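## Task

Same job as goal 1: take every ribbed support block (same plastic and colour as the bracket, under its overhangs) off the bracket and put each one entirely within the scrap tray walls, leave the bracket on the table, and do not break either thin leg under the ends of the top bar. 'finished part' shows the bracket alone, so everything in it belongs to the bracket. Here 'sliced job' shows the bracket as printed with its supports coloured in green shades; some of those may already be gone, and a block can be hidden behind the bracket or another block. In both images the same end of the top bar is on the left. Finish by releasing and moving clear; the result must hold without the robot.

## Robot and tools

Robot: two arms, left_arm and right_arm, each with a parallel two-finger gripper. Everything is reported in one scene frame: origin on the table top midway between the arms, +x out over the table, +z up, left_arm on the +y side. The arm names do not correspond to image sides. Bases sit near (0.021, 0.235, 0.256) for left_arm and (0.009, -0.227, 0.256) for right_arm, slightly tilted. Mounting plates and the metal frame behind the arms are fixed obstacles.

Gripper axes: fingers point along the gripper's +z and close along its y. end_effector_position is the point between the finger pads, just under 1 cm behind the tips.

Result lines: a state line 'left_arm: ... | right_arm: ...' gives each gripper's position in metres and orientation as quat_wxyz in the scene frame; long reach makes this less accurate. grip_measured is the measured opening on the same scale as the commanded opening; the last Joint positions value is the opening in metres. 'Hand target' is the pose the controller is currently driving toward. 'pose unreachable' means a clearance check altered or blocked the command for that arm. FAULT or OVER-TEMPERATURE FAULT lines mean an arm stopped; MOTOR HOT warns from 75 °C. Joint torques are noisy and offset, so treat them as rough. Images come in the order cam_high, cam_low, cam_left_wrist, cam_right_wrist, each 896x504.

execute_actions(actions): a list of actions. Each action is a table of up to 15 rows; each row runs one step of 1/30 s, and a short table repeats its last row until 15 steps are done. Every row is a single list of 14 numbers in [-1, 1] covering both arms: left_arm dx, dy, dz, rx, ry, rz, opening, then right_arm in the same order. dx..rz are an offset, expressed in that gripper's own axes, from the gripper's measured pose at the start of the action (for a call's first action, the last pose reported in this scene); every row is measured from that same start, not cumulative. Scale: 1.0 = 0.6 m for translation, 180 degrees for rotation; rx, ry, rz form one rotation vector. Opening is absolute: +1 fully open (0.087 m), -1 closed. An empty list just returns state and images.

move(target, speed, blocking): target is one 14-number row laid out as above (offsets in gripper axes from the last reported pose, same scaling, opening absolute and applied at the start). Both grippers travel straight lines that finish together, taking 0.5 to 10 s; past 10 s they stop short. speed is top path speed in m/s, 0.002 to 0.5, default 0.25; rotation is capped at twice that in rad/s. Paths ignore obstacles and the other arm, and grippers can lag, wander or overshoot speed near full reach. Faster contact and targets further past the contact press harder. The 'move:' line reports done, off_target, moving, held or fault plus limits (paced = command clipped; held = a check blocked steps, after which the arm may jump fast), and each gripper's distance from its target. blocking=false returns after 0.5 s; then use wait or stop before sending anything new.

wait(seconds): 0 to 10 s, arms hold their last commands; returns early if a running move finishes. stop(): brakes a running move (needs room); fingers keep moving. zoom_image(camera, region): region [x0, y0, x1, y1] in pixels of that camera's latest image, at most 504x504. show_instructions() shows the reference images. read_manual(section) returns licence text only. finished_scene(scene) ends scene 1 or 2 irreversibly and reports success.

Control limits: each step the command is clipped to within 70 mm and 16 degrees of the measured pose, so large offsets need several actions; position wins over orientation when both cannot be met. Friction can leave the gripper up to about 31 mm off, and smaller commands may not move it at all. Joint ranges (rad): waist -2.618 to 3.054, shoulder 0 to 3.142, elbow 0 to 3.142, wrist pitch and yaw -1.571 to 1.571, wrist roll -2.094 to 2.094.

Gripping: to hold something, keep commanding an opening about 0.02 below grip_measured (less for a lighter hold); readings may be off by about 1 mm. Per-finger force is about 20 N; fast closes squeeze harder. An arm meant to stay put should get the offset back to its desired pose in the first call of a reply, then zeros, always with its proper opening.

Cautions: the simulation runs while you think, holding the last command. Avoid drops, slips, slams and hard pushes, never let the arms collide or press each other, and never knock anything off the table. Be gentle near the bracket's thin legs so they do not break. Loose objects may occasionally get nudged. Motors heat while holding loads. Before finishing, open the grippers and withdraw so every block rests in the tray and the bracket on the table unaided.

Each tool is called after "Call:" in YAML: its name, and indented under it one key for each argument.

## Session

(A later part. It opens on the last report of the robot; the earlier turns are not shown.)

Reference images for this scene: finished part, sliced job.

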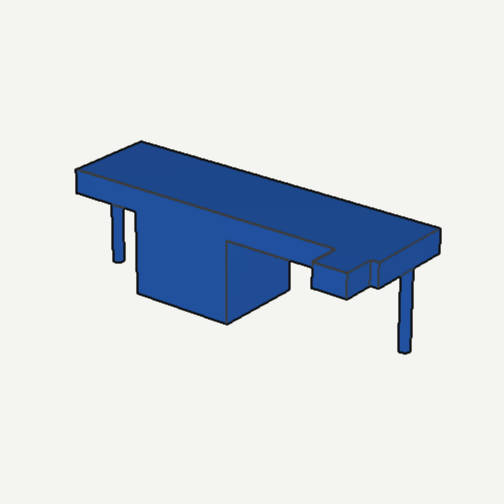

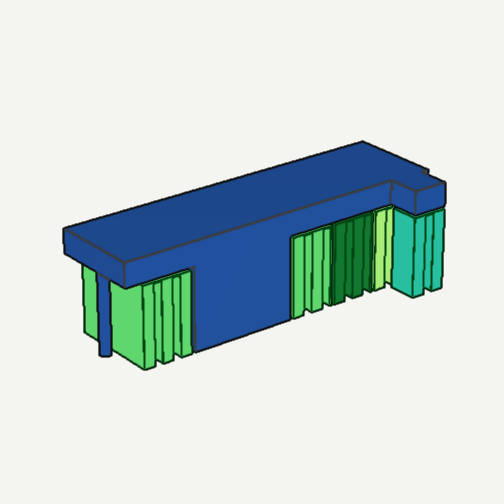

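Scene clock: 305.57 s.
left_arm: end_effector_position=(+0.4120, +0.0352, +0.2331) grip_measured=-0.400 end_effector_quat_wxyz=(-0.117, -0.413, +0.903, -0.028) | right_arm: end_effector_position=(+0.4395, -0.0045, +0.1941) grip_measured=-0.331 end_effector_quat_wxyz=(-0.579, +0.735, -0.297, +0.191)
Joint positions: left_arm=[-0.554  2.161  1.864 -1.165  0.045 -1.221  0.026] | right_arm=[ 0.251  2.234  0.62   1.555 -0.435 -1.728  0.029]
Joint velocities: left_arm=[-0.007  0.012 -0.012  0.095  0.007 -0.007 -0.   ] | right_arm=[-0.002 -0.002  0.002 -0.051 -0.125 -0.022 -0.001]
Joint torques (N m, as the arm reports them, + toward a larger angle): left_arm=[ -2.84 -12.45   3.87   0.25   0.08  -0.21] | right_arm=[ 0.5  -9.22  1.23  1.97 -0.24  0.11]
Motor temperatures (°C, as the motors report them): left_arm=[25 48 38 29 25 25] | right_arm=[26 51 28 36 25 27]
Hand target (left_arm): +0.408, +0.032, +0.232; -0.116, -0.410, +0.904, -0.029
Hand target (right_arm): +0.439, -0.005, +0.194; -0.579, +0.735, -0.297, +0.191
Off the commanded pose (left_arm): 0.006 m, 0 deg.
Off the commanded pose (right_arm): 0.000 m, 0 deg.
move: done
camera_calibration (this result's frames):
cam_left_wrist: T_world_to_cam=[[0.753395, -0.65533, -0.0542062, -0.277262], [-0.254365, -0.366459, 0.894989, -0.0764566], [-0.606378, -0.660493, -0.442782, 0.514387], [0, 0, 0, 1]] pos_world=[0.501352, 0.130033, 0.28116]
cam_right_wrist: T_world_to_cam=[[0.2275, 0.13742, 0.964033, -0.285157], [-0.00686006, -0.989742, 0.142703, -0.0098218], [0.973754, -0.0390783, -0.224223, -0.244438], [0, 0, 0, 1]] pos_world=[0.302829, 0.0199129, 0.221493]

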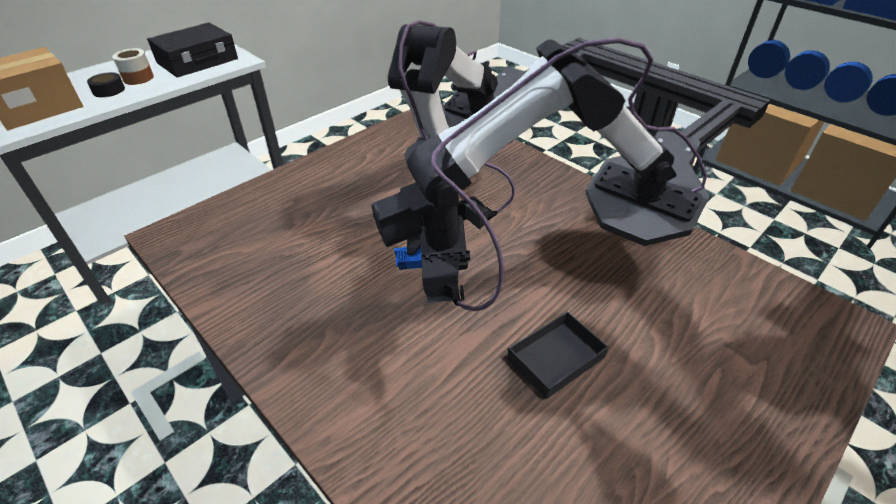

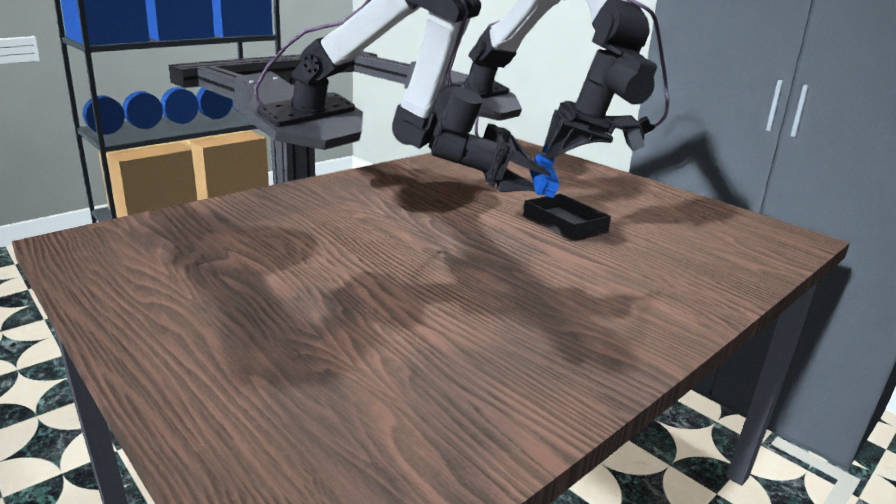

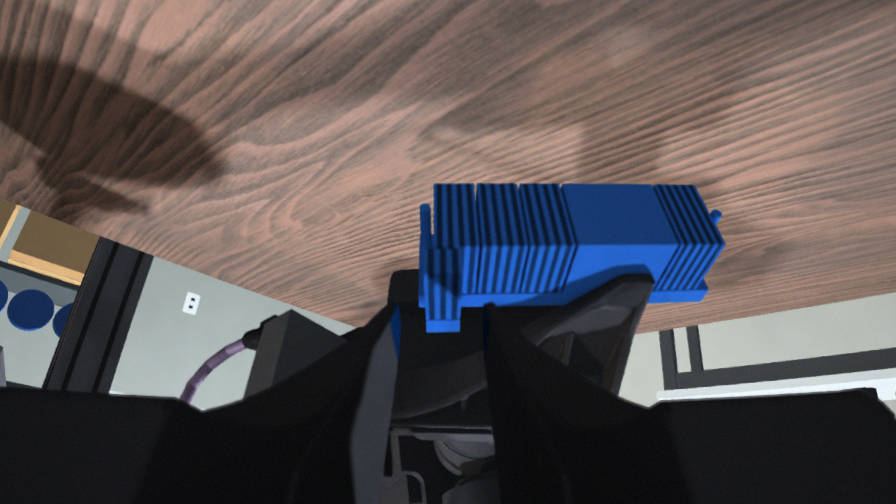

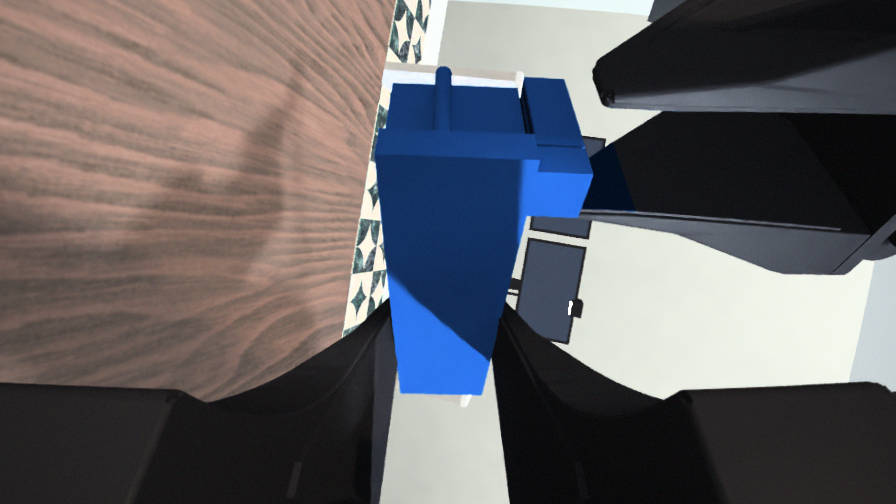

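Call:
move:
  target: [0,0,0.024,0,0,0,-0.4, 0,0,0,0,0,0,-0.40]
  speed: 0.03

Scene clock: 325.93 s.
left_arm: end_effector_position=(+0.4145, +0.0336, +0.2292) grip_measured=-0.400 end_effector_quat_wxyz=(-0.112, -0.413, +0.903, -0.034) | right_arm: end_effector_position=(+0.4395, -0.0045, +0.1941) grip_measured=-0.331 end_effector_quat_wxyz=(-0.579, +0.735, -0.297, +0.191)
Joint positions: left_arm=[-0.554  2.161  1.85  -1.136  0.045 -1.221  0.026] | right_arm=[ 0.251  2.234  0.62   1.555 -0.435 -1.728  0.029]
Joint velocities: left_arm=[-0.012 -0.007 -0.017  0.007  0.022  0.007 -0.001] | right_arm=[-0.002 -0.002  0.002  0.007 -0.022 -0.007  0.   ]
Joint torques (N m, as the arm reports them, + toward a larger angle): left_arm=[ -1.85 -11.13   4.09   0.27   0.1   -0.17] | right_arm=[ 0.44 -9.3   1.3   1.93 -0.26  0.1 ]
Motor temperatures (°C, as the motors report them): left_arm=[26 54 36 29 25 25] | right_arm=[26 50 27 37 25 27]
Hand target (left_arm): +0.409, +0.033, +0.219; -0.117, -0.413, +0.903, -0.028
Hand target (right_arm): +0.439, -0.005, +0.194; -0.579, +0.735, -0.297, +0.191
Off the commanded pose (left_arm): 0.011 m, 1 deg.
Off the commanded pose (right_arm): 0.000 m, 0 deg.
move: off_target (left_arm)
camera_calibration (this result's frames):
cam_left_wrist: T_world_to_cam=[[0.75578, -0.653638, -0.0394165, -0.284862], [-0.266676, -0.362208, 0.893135, -0.0675651], [-0.598064, -0.664502, -0.448059, 0.511041], [0, 0, 0, 1]] pos_world=[0.50291, 0.128919, 0.278093]
cam_right_wrist: T_world_to_cam=[[0.2275, 0.13742, 0.964033, -0.285157], [-0.00686006, -0.989742, 0.142703, -0.0098218], [0.973754, -0.0390783, -0.224223, -0.244438], [0, 0, 0, 1]] pos_world=[0.302829, 0.0199129, 0.221493]

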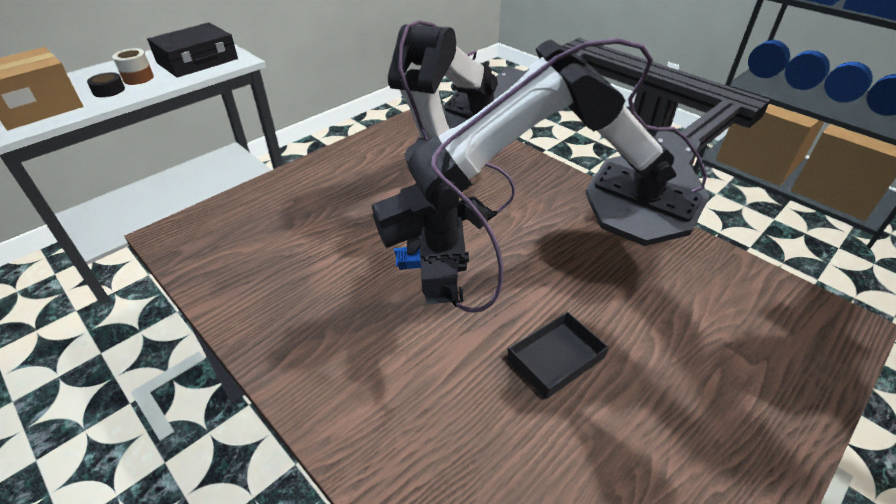

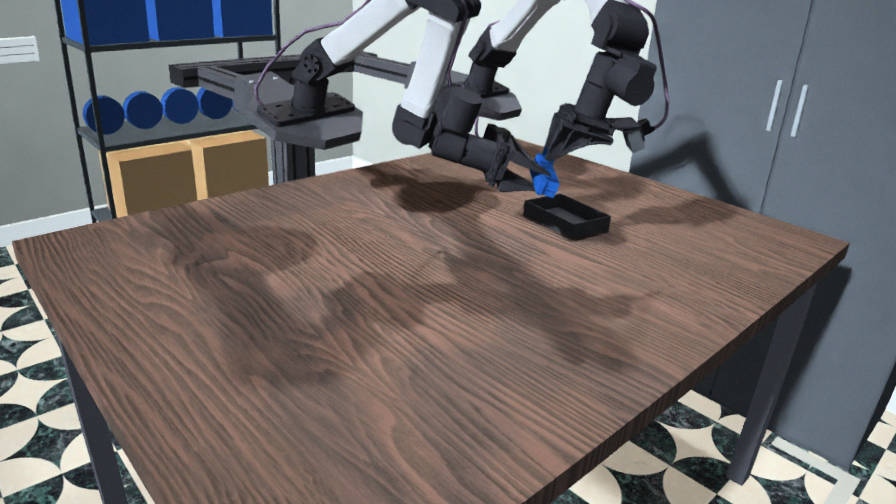

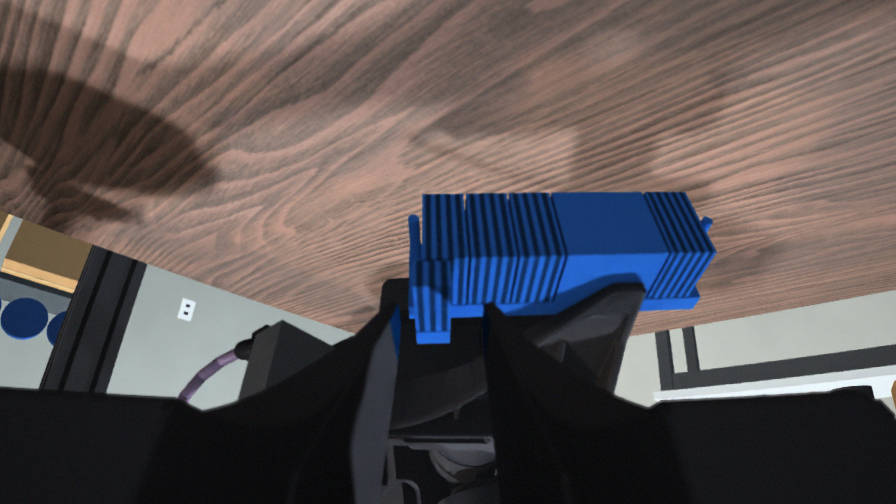

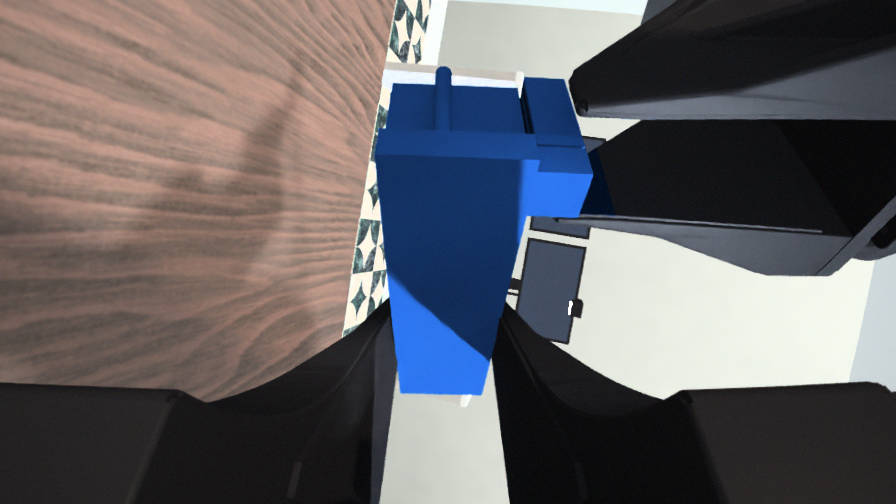

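Call:
move:
  target: [0,0.010,0.026,0,0,0,-0.4, 0,0,0,0,0,0,-0.40]
  speed: 0.04

Scene clock: 331.37 s.
left_arm: end_effector_position=(+0.4090, +0.0336, +0.2182) grip_measured=-0.400 end_effector_quat_wxyz=(-0.114, -0.413, +0.903, -0.032) | right_arm: end_effector_position=(+0.4385, -0.0046, +0.1912) grip_measured=-0.332 end_effector_quat_wxyz=(-0.576, +0.737, -0.299, +0.187)
Joint positions: left_arm=[-0.554  2.161  1.802 -1.093  0.045 -1.221  0.026] | right_arm=[ 0.251  2.234  0.62   1.544 -0.435 -1.728  0.029]
Joint velocities: left_arm=[-0.007  0.017  0.007  0.037 -0.037 -0.066  0.   ] | right_arm=[ 0.007 -0.002  0.012  0.022 -0.066 -0.037 -0.001]
Joint torques (N m, as the arm reports them, + toward a larger angle): left_arm=[ -1.41 -12.39   3.78   0.36   0.08  -0.15] | right_arm=[ 0.56 -9.22  1.22  2.07 -0.26  0.11]
Motor temperatures (°C, as the motors report them): left_arm=[26 55 36 28 25 25] | right_arm=[26 50 27 37 25 27]
Hand target (left_arm): +0.407, +0.035, +0.214; -0.112, -0.413, +0.903, -0.034
Hand target (right_arm): +0.439, -0.005, +0.194; -0.579, +0.735, -0.297, +0.191
Off the commanded pose (left_arm): 0.005 m, 0 deg.
Off the commanded pose (right_arm): 0.003 m, 1 deg.
move: done
camera_calibration (this result's frames):
cam_left_wrist: T_world_to_cam=[[0.755088, -0.654154, -0.0438709, -0.27989], [-0.262728, -0.363215, 0.893895, -0.0608524], [-0.60068, -0.663444, -0.446124, 0.503436], [0, 0, 0, 1]] pos_world=[0.497758, 0.128807, 0.266711]
cam_right_wrist: T_world_to_cam=[[0.237849, 0.141963, 0.960872, -0.286131], [-0.00427756, -0.989099, 0.147192, -0.0115326], [0.971293, -0.0391195, -0.234649, -0.241098], [0, 0, 0, 1]] pos_world=[0.302184, 0.0197814, 0.22006]

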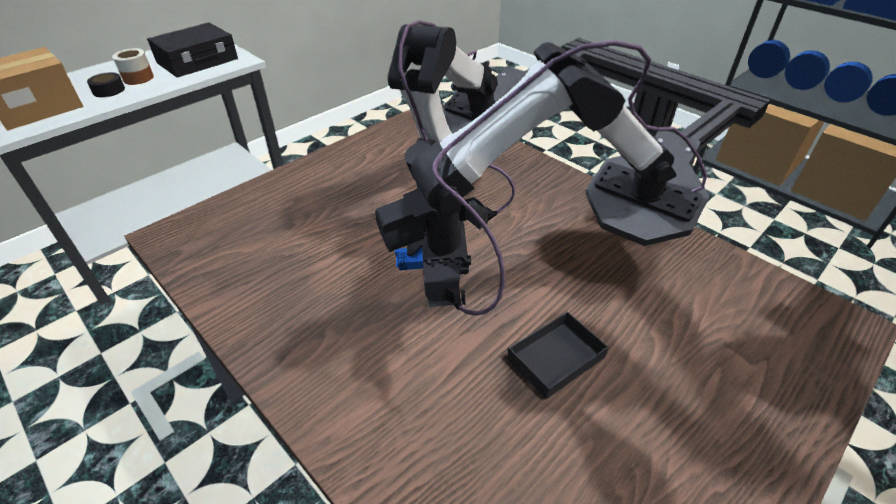

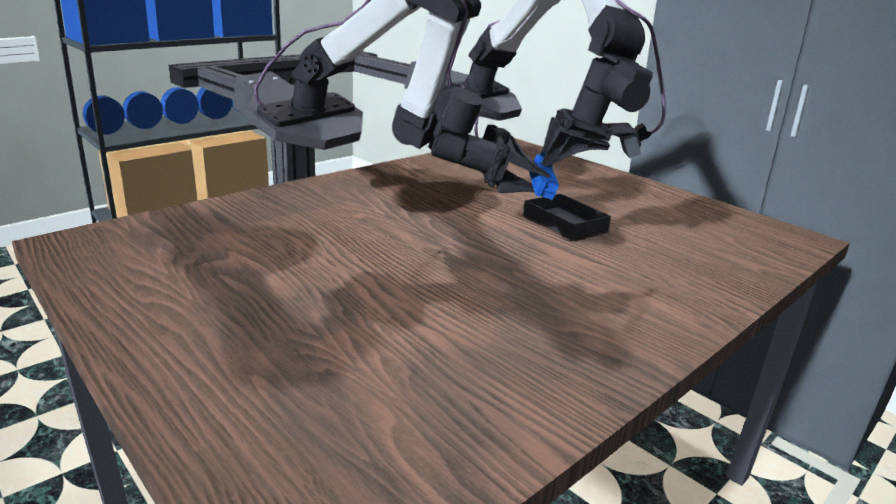

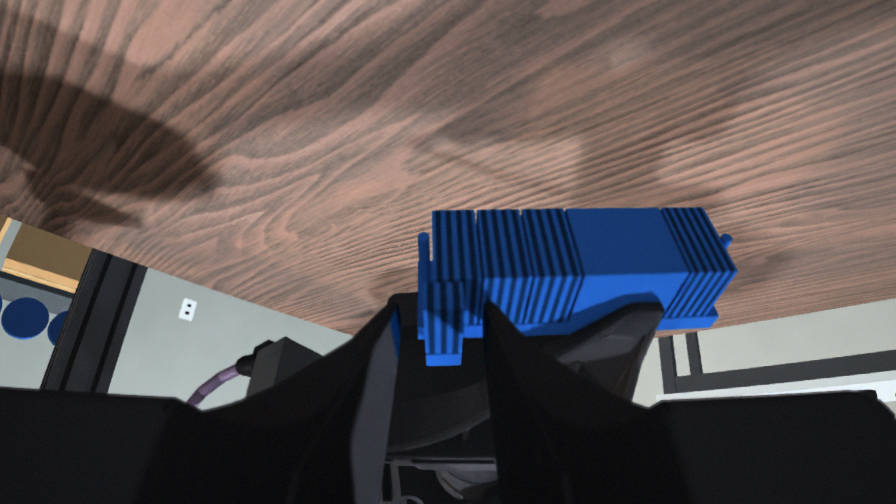

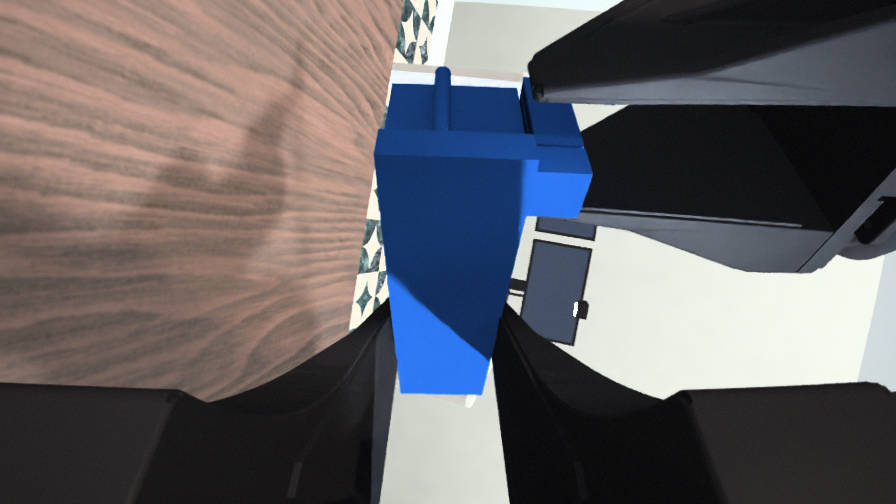

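Call:
execute_actions:
  actions:
    - [[0,0,0,0,0,0,-0.43,0,0,0,0,0,0,-0.40],[0,0,0,0,0,0,-0.46,0,0,0,0,0,0,-0.40],[0,0,0,0,0,0,-0.49,0,0,0,0,0,0,-0.40],[0,0,0,0,0,0,-0.52,0,0,0,0,0,0,-0.40],[0,0,0,0,0,0,-0.55,0,0,0,0,0,0,-0.40],[0,0,0,0,0,0,-0.58,0,0,0,0,0,0,-0.40],[0,0,0,0,0,0,-0.60,0,0,0,0,0,0,-0.40],[0,0,0,0,0,0,-0.62,0,0,0,0,0,0,-0.40],[0,0,0,0,0,0,-0.64,0,0,0,0,0,0,-0.40],[0,0,0,0,0,0,-0.66,0,0,0,0,0,0,-0.40],[0,0,0,0,0,0,-0.675,0,0,0,0,0,0,-0.40],[0,0,0,0,0,0,-0.69,0,0,0,0,0,0,-0.40],[0,0,0,0,0,0,-0.70,0,0,0,0,0,0,-0.40],[0,0,0,0,0,0,-0.71,0,0,0,0,0,0,-0.40],[0,0,0,0,0,0,-0.72,0,0,0,0,0,0,-0.40]]
    - [[0,0,0,0,0,0,-0.73,0,0,0,0,0,0,-0.40],[0,0,0,0,0,0,-0.74,0,0,0,0,0,0,-0.40],[0,0,0,0,0,0,-0.75,0,0,0,0,0,0,-0.40],[0,0,0,0,0,0,-0.76,0,0,0,0,0,0,-0.40],[0,0,0,0,0,0,-0.77,0,0,0,0,0,0,-0.40],[0,0,0,0,0,0,-0.78,0,0,0,0,0,0,-0.40]]

Scene clock: 341.30 s.
left_arm: end_effector_position=(+0.4090, +0.0336, +0.2181) grip_measured=-0.765 end_effector_quat_wxyz=(-0.114, -0.413, +0.903, -0.032) | right_arm: end_effector_position=(+0.4382, -0.0045, +0.1907) grip_measured=-0.332 end_effector_quat_wxyz=(-0.575, +0.738, -0.299, +0.186)
Joint positions: left_arm=[-0.554  2.161  1.802 -1.092  0.045 -1.221  0.01 ] | right_arm=[ 0.251  2.234  0.62   1.541 -0.436 -1.728  0.029]
Joint velocities: left_arm=[-0.002 -0.017 -0.007 -0.007 -0.037  0.007  0.001] | right_arm=[ 0.007 -0.012 -0.012  0.007 -0.007 -0.051  0.   ]
Joint torques (N m, as the arm reports them, + toward a larger angle): left_arm=[ -1.7  -11.89   6.25   0.13   0.11  -0.15] | right_arm=[ 0.45 -9.27  1.37  1.95 -0.24  0.12]
Motor temperatures (°C, as the motors report them): left_arm=[25 57 35 28 25 25] | right_arm=[26 50 27 38 25 27]
Hand target (left_arm): +0.409, +0.034, +0.218; -0.114, -0.413, +0.903, -0.032
Hand target (right_arm): +0.438, -0.005, +0.191; -0.575, +0.738, -0.300, +0.187
Off the commanded pose (left_arm): 0.000 m, 0 deg.
Off the commanded pose (right_arm): 0.000 m, 0 deg.
camera_calibration (this result's frames):
cam_left_wrist: T_world_to_cam=[[0.755088, -0.654154, -0.0438709, -0.279868], [-0.262728, -0.363215, 0.893895, -0.060783], [-0.60068, -0.663444, -0.446124, 0.503373], [0, 0, 0, 1]] pos_world=[0.497722, 0.128805, 0.266622]
cam_right_wrist: T_world_to_cam=[[0.239752, 0.142722, 0.960286, -0.286309], [-0.00270143, -0.989033, 0.147669, -0.0120963], [0.97083, -0.0379983, -0.236738, -0.240319], [0, 0, 0, 1]] pos_world=[0.30192, 0.0197674, 0.219832]

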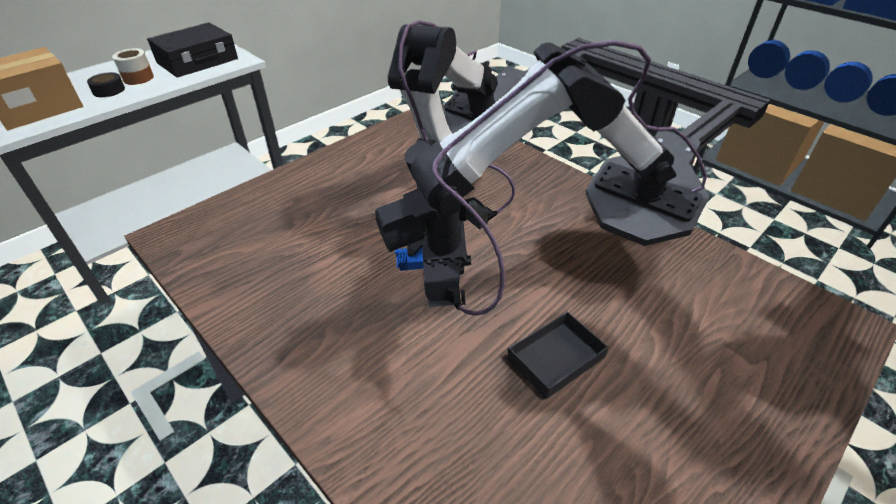

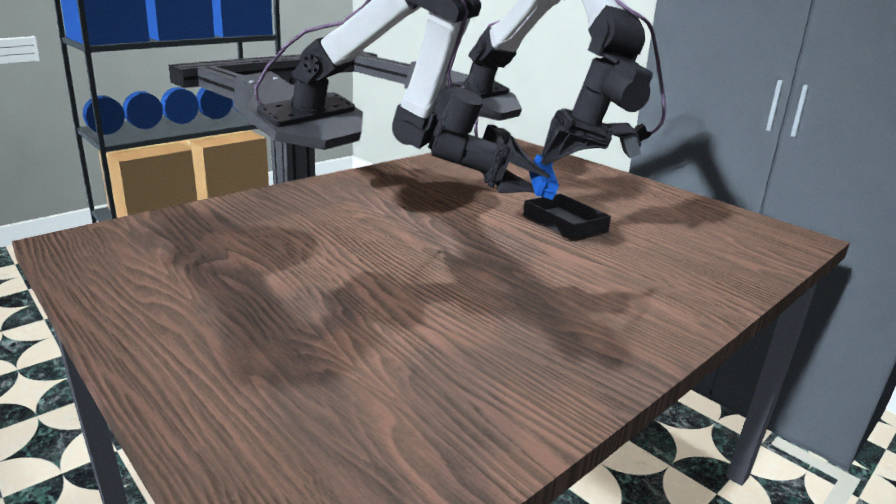

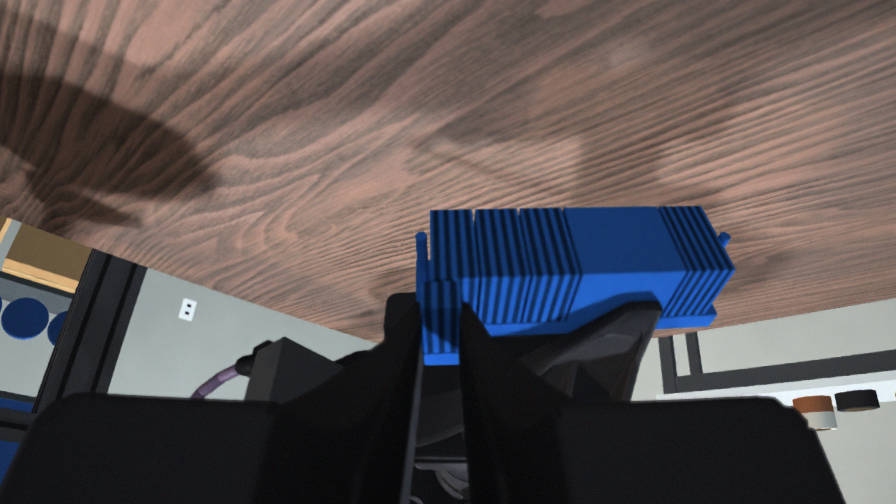

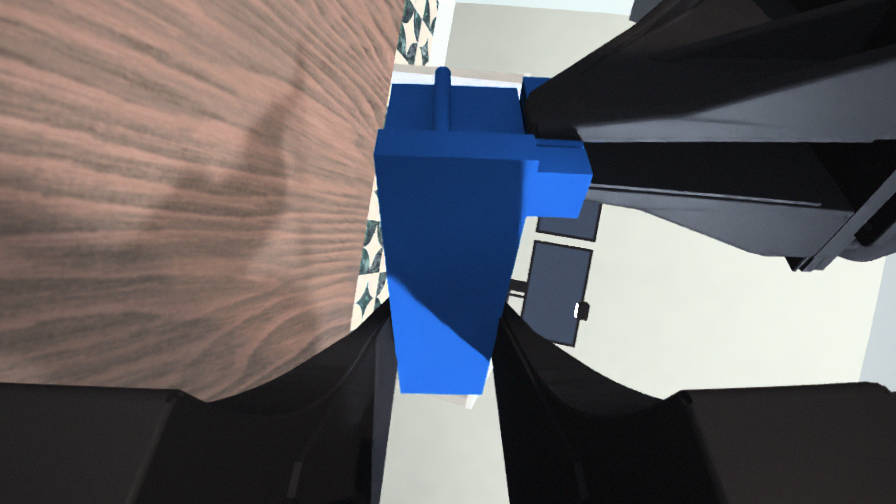

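Call:
execute_actions:
  actions:
    - [[0,0,0,0,0,0,-0.79,0,0,0,0,0,0,-0.40],[0,0,0,0,0,0,-0.80,0,0,0,0,0,0,-0.40],[0,0,0,0,0,0,-0.81,0,0,0,0,0,0,-0.40],[0,0,0,0,0,0,-0.82,0,0,0,0,0,0,-0.40]]

Call:
move:
  target: [-0.04,0,-0.008,0,0,0.06,-0.82, 0,0,0,0,0,0,-0.40]
  speed: 0.03

Scene clock: 347.20 s.
left_arm: end_effector_position=(+0.4090, +0.0336, +0.2181) grip_measured=-0.765 end_effector_quat_wxyz=(-0.114, -0.413, +0.903, -0.032) | right_arm: end_effector_position=(+0.4382, -0.0045, +0.1906) grip_measured=-0.332 end_effector_quat_wxyz=(-0.575, +0.738, -0.299, +0.186)
Joint positions: left_arm=[-0.554  2.161  1.802 -1.092  0.045 -1.221  0.01 ] | right_arm=[ 0.251  2.234  0.62   1.541 -0.436 -1.728  0.029]
Joint velocities: left_arm=[-0.002 -0.002 -0.002 -0.066 -0.022  0.022  0.002] | right_arm=[-0.002  0.012 -0.012  0.022 -0.037 -0.037  0.   ]
Joint torques (N m, as the arm reports them, + toward a larger angle): left_arm=[ -1.65 -11.89   6.17   0.12   0.1   -0.17] | right_arm=[ 0.54 -9.32  1.16  1.94 -0.27  0.09]
Motor temperatures (°C, as the motors report them): left_arm=[25 57 35 28 25 25] | right_arm=[26 50 27 38 25 27]
Hand target (left_arm): +0.409, +0.034, +0.218; -0.114, -0.413, +0.903, -0.032
Hand target (right_arm): +0.438, -0.005, +0.191; -0.575, +0.738, -0.300, +0.186
Off the commanded pose (left_arm): 0.000 m, 0 deg.
Off the commanded pose (right_arm): 0.000 m, 0 deg.
camera_calibration (this result's frames):
cam_left_wrist: T_world_to_cam=[[0.755088, -0.654154, -0.0438709, -0.279868], [-0.262728, -0.363215, 0.893895, -0.060783], [-0.60068, -0.663444, -0.446124, 0.503373], [0, 0, 0, 1]] pos_world=[0.497722, 0.128805, 0.266622]
cam_right_wrist: T_world_to_cam=[[0.240085, 0.142869, 0.960181, -0.28634], [-0.00261716, -0.989012, 0.147813, -0.0121514], [0.970748, -0.0380007, -0.237073, -0.240211], [0, 0, 0, 1]] pos_world=[0.301899, 0.019763, 0.219786]

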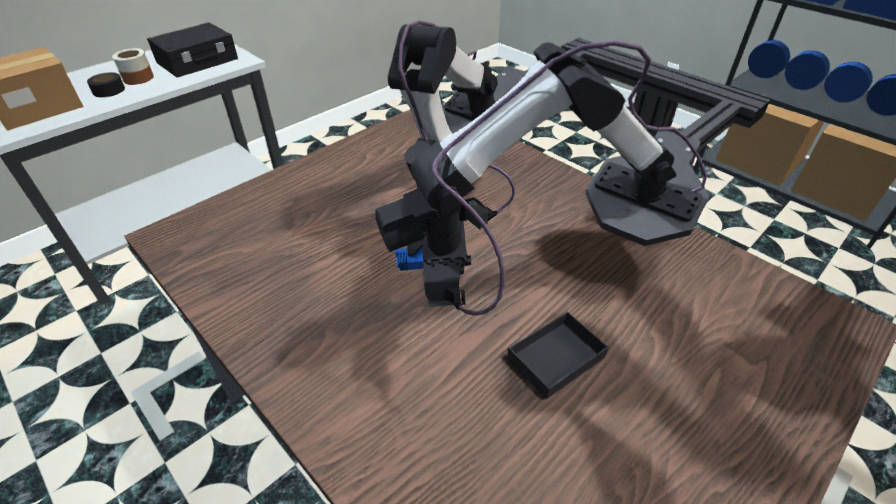

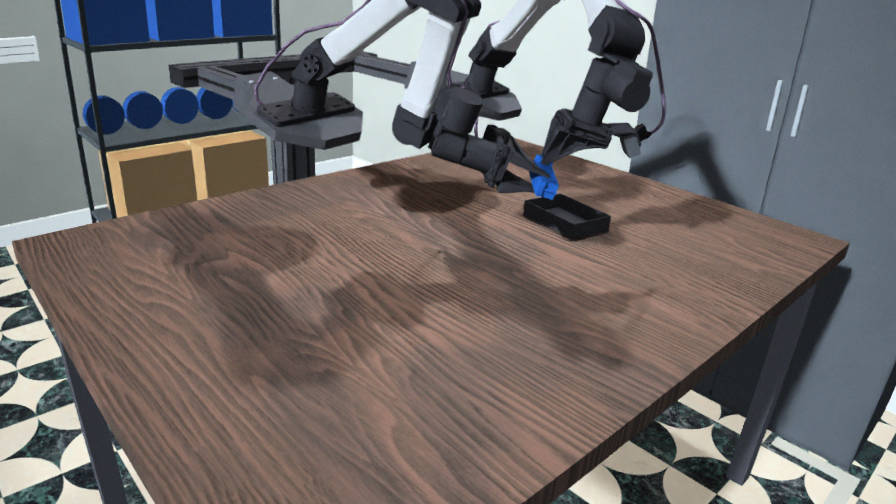

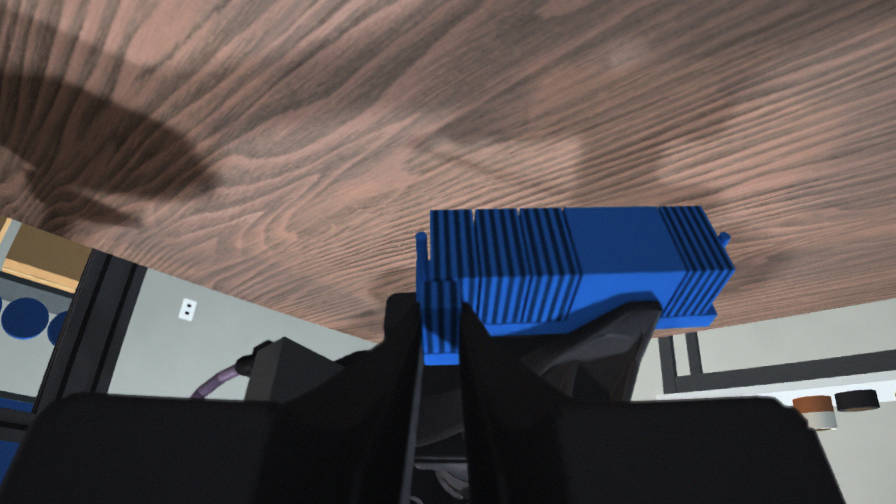

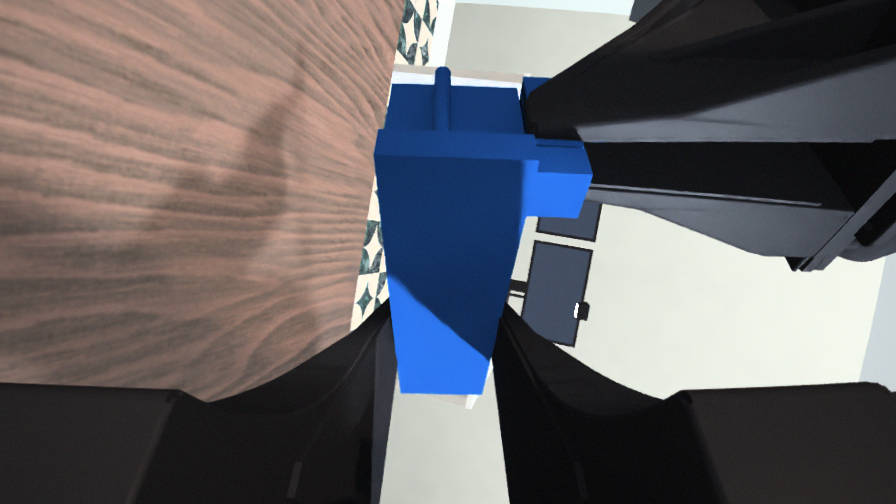

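Scene clock: 350.57 s.
left_arm: end_effector_position=(+0.4278, +0.0474, +0.2263) grip_measured=-0.765 end_effector_quat_wxyz=(-0.095, -0.326, +0.939, -0.054) | right_arm: end_effector_position=(+0.4386, -0.0040, +0.1926) grip_measured=-0.332 end_effector_quat_wxyz=(-0.578, +0.736, -0.297, +0.188)
Joint positions: left_arm=[-0.522  2.191  1.908 -1.133  0.047 -0.997  0.01 ] | right_arm=[ 0.251  2.234  0.62   1.549 -0.439 -1.728  0.029]
Joint velocities: left_arm=[ 0.002 -0.002 -0.002 -0.022  0.051  0.037 -0.001] | right_arm=[-0.002 -0.007  0.007 -0.022  0.037 -0.037  0.001]
Joint torques (N m, as the arm reports them, + toward a larger angle): left_arm=[-0.43 -9.89  8.11 -0.01  0.13 -0.12] | right_arm=[ 0.46 -9.23  1.26  1.86 -0.21  0.11]
Motor temperatures (°C, as the motors report them): left_arm=[25 57 36 28 25 25] | right_arm=[26 50 27 38 25 27]
Hand target (left_arm): +0.425, +0.052, +0.217; -0.110, -0.326, +0.938, -0.043
Hand target (right_arm): +0.438, -0.004, +0.191; -0.576, +0.738, -0.299, +0.186
Off the commanded pose (left_arm): 0.011 m, 2 deg.
Off the commanded pose (right_arm): 0.002 m, 0 deg.
move: off_target (left_arm)
camera_calibration (this result's frames):
cam_left_wrist: T_world_to_cam=[[0.625074, -0.779972, 0.0304464, -0.23991], [-0.378645, -0.268877, 0.885626, -0.0112475], [-0.682577, -0.56511, -0.4634, 0.561753], [0, 0, 0, 1]] pos_world=[0.529143, 0.127305, 0.277582]
cam_right_wrist: T_world_to_cam=[[0.232864, 0.139515, 0.96245, -0.285677], [-0.00187171, -0.98959, 0.143902, -0.0115431], [0.972508, -0.0353109, -0.230179, -0.242175], [0, 0, 0, 1]] pos_world=[0.302019, 0.0198817, 0.220868]

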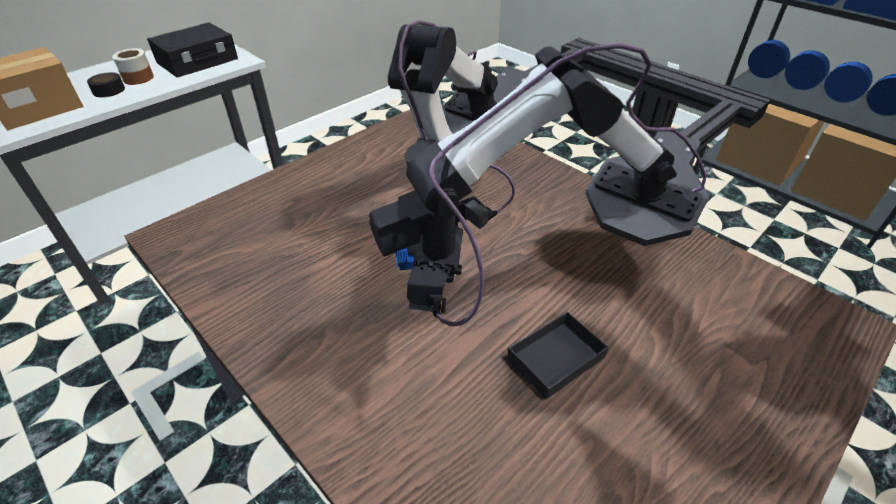

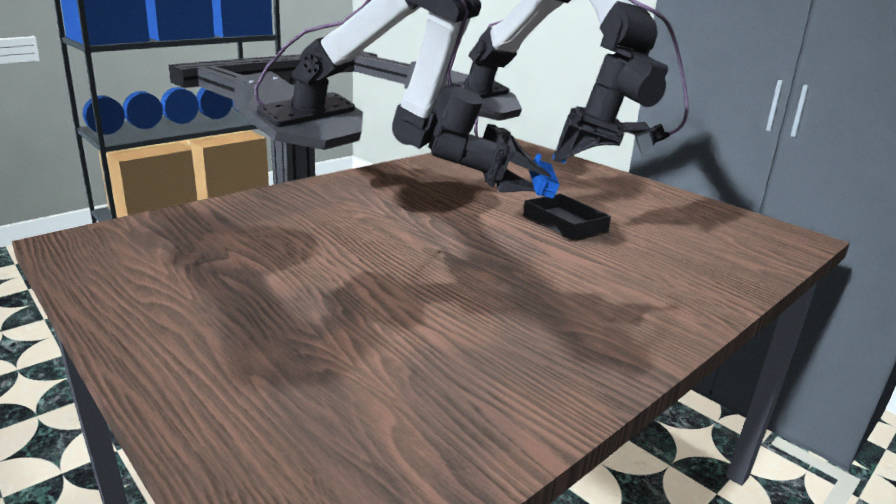

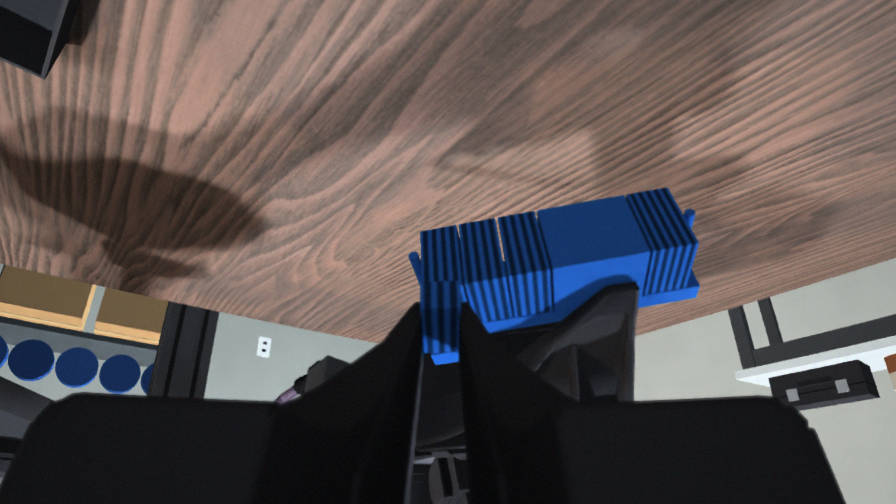

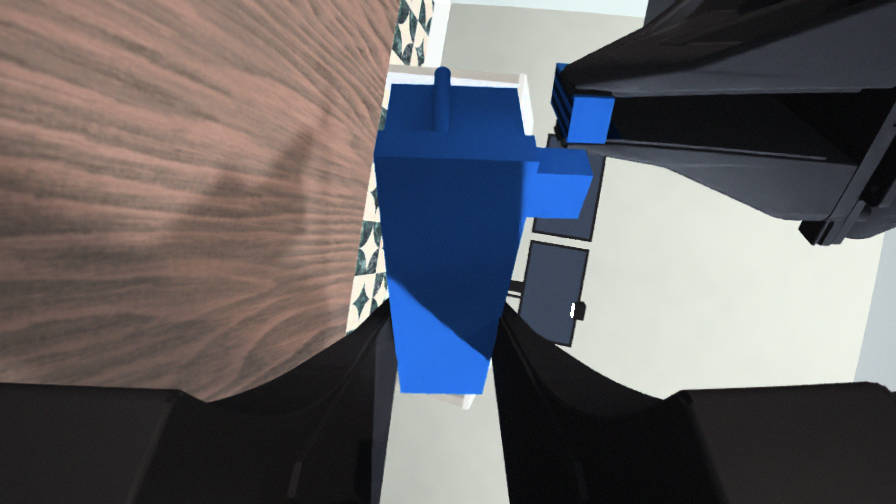

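Call:
move:
  target: [-0.0875,0.4445,0.0248,-0.0388,-0.060,0.2478,-0.82, 0,0,0,0,0,0,-0.40]
  speed: 0.2

Scene clock: 390.90 s.
left_arm: end_effector_position=(+0.3077, +0.2875, +0.1932) grip_measured=-0.765 end_effector_quat_wxyz=(-0.003, +0.058, +0.998, +0.007) | right_arm: end_effector_position=(+0.4386, -0.0040, +0.1926) grip_measured=-0.332 end_effector_quat_wxyz=(-0.578, +0.736, -0.297, +0.188)
Joint positions: left_arm=[-0.059  1.64   0.968 -0.621 -0.047  0.242  0.01 ] | right_arm=[ 0.251  2.234  0.62   1.549 -0.439 -1.728  0.029]
Joint velocities: left_arm=[-0.007  0.002 -0.002  0.081 -0.037  0.037 -0.001] | right_arm=[ 0.007  0.002  0.002  0.022 -0.081  0.022 -0.   ]
Joint torques (N m, as the arm reports them, + toward a larger angle): left_arm=[ 1.33 -8.74  3.07  0.55  0.14 -0.12] | right_arm=[ 0.44 -9.27  1.26  1.95 -0.26  0.11]
Motor temperatures (°C, as the motors report them): left_arm=[25 55 38 28 25 25] | right_arm=[26 49 27 39 25 27]
Hand target (left_arm): +0.303, +0.289, +0.192; -0.000, +0.058, +0.998, +0.005
Hand target (right_arm): +0.439, -0.004, +0.193; -0.578, +0.736, -0.297, +0.188
Off the commanded pose (left_arm): 0.009 m, 1 deg.
Off the commanded pose (right_arm): 0.000 m, 0 deg.
move: done
camera_calibration (this result's frames):
cam_left_wrist: T_world_to_cam=[[-0.111753, -0.993525, -0.0204661, 0.321418], [-0.634187, 0.0554478, 0.771189, 0.0447479], [-0.765061, 0.0991617, -0.636277, 0.46795], [0, 0, 0, 1]] pos_world=[0.422308, 0.270453, 0.269815]
cam_right_wrist: T_world_to_cam=[[0.232864, 0.139515, 0.96245, -0.285677], [-0.00187171, -0.98959, 0.143902, -0.0115431], [0.972508, -0.0353109, -0.230179, -0.242175], [0, 0, 0, 1]] pos_world=[0.302019, 0.0198817, 0.220868]

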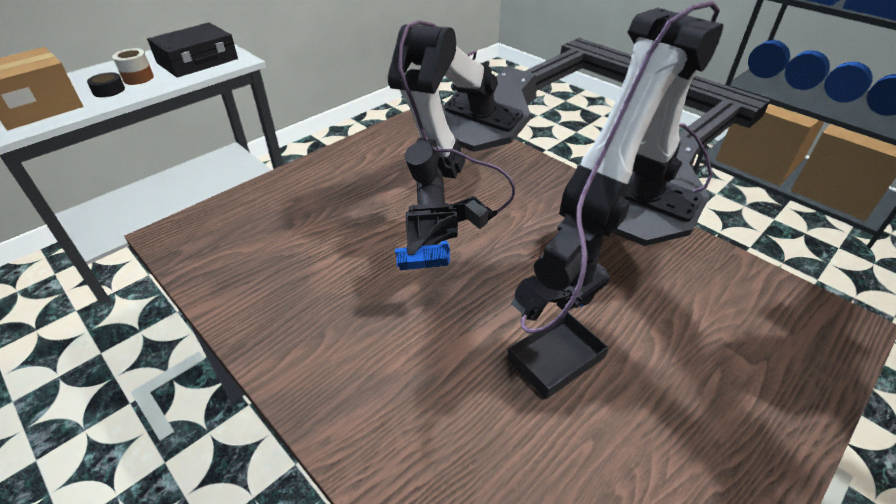

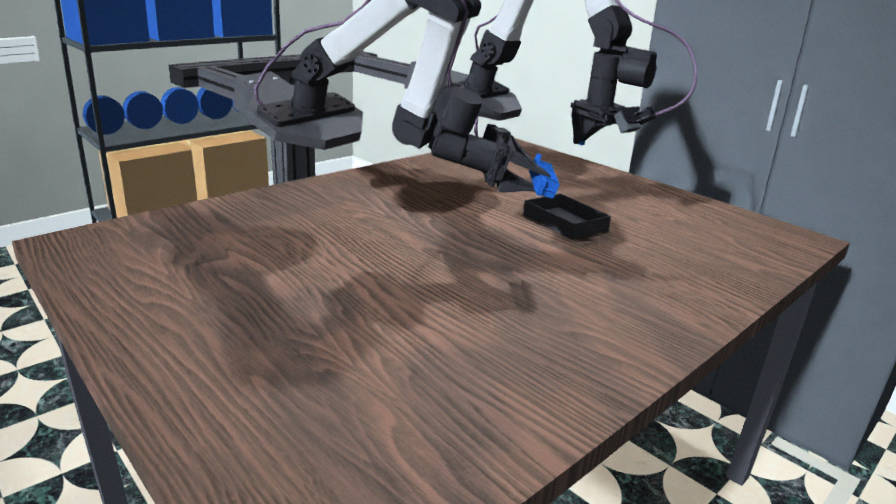

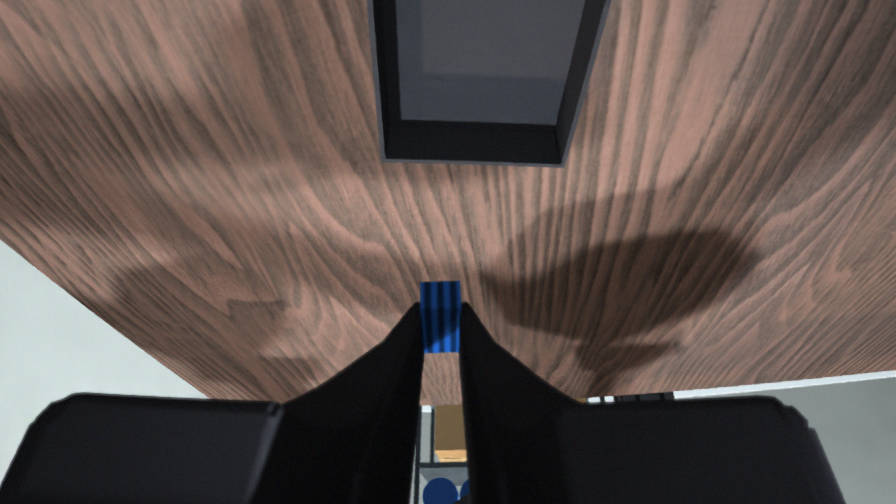

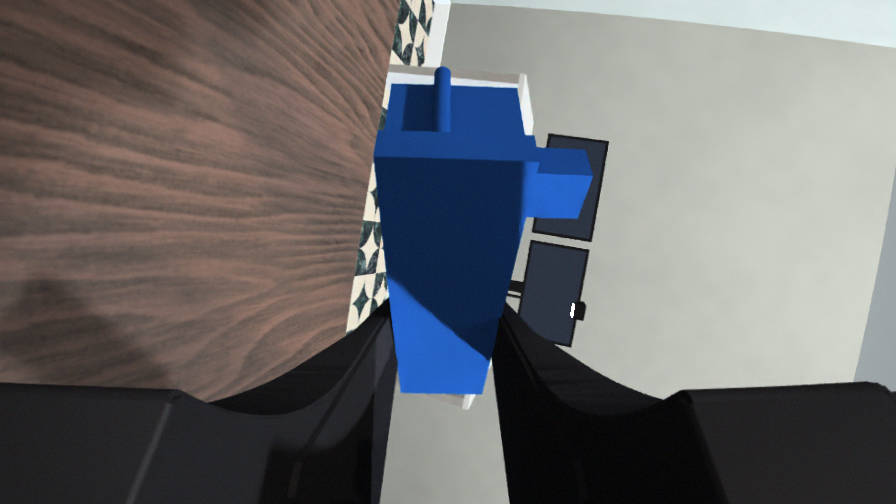

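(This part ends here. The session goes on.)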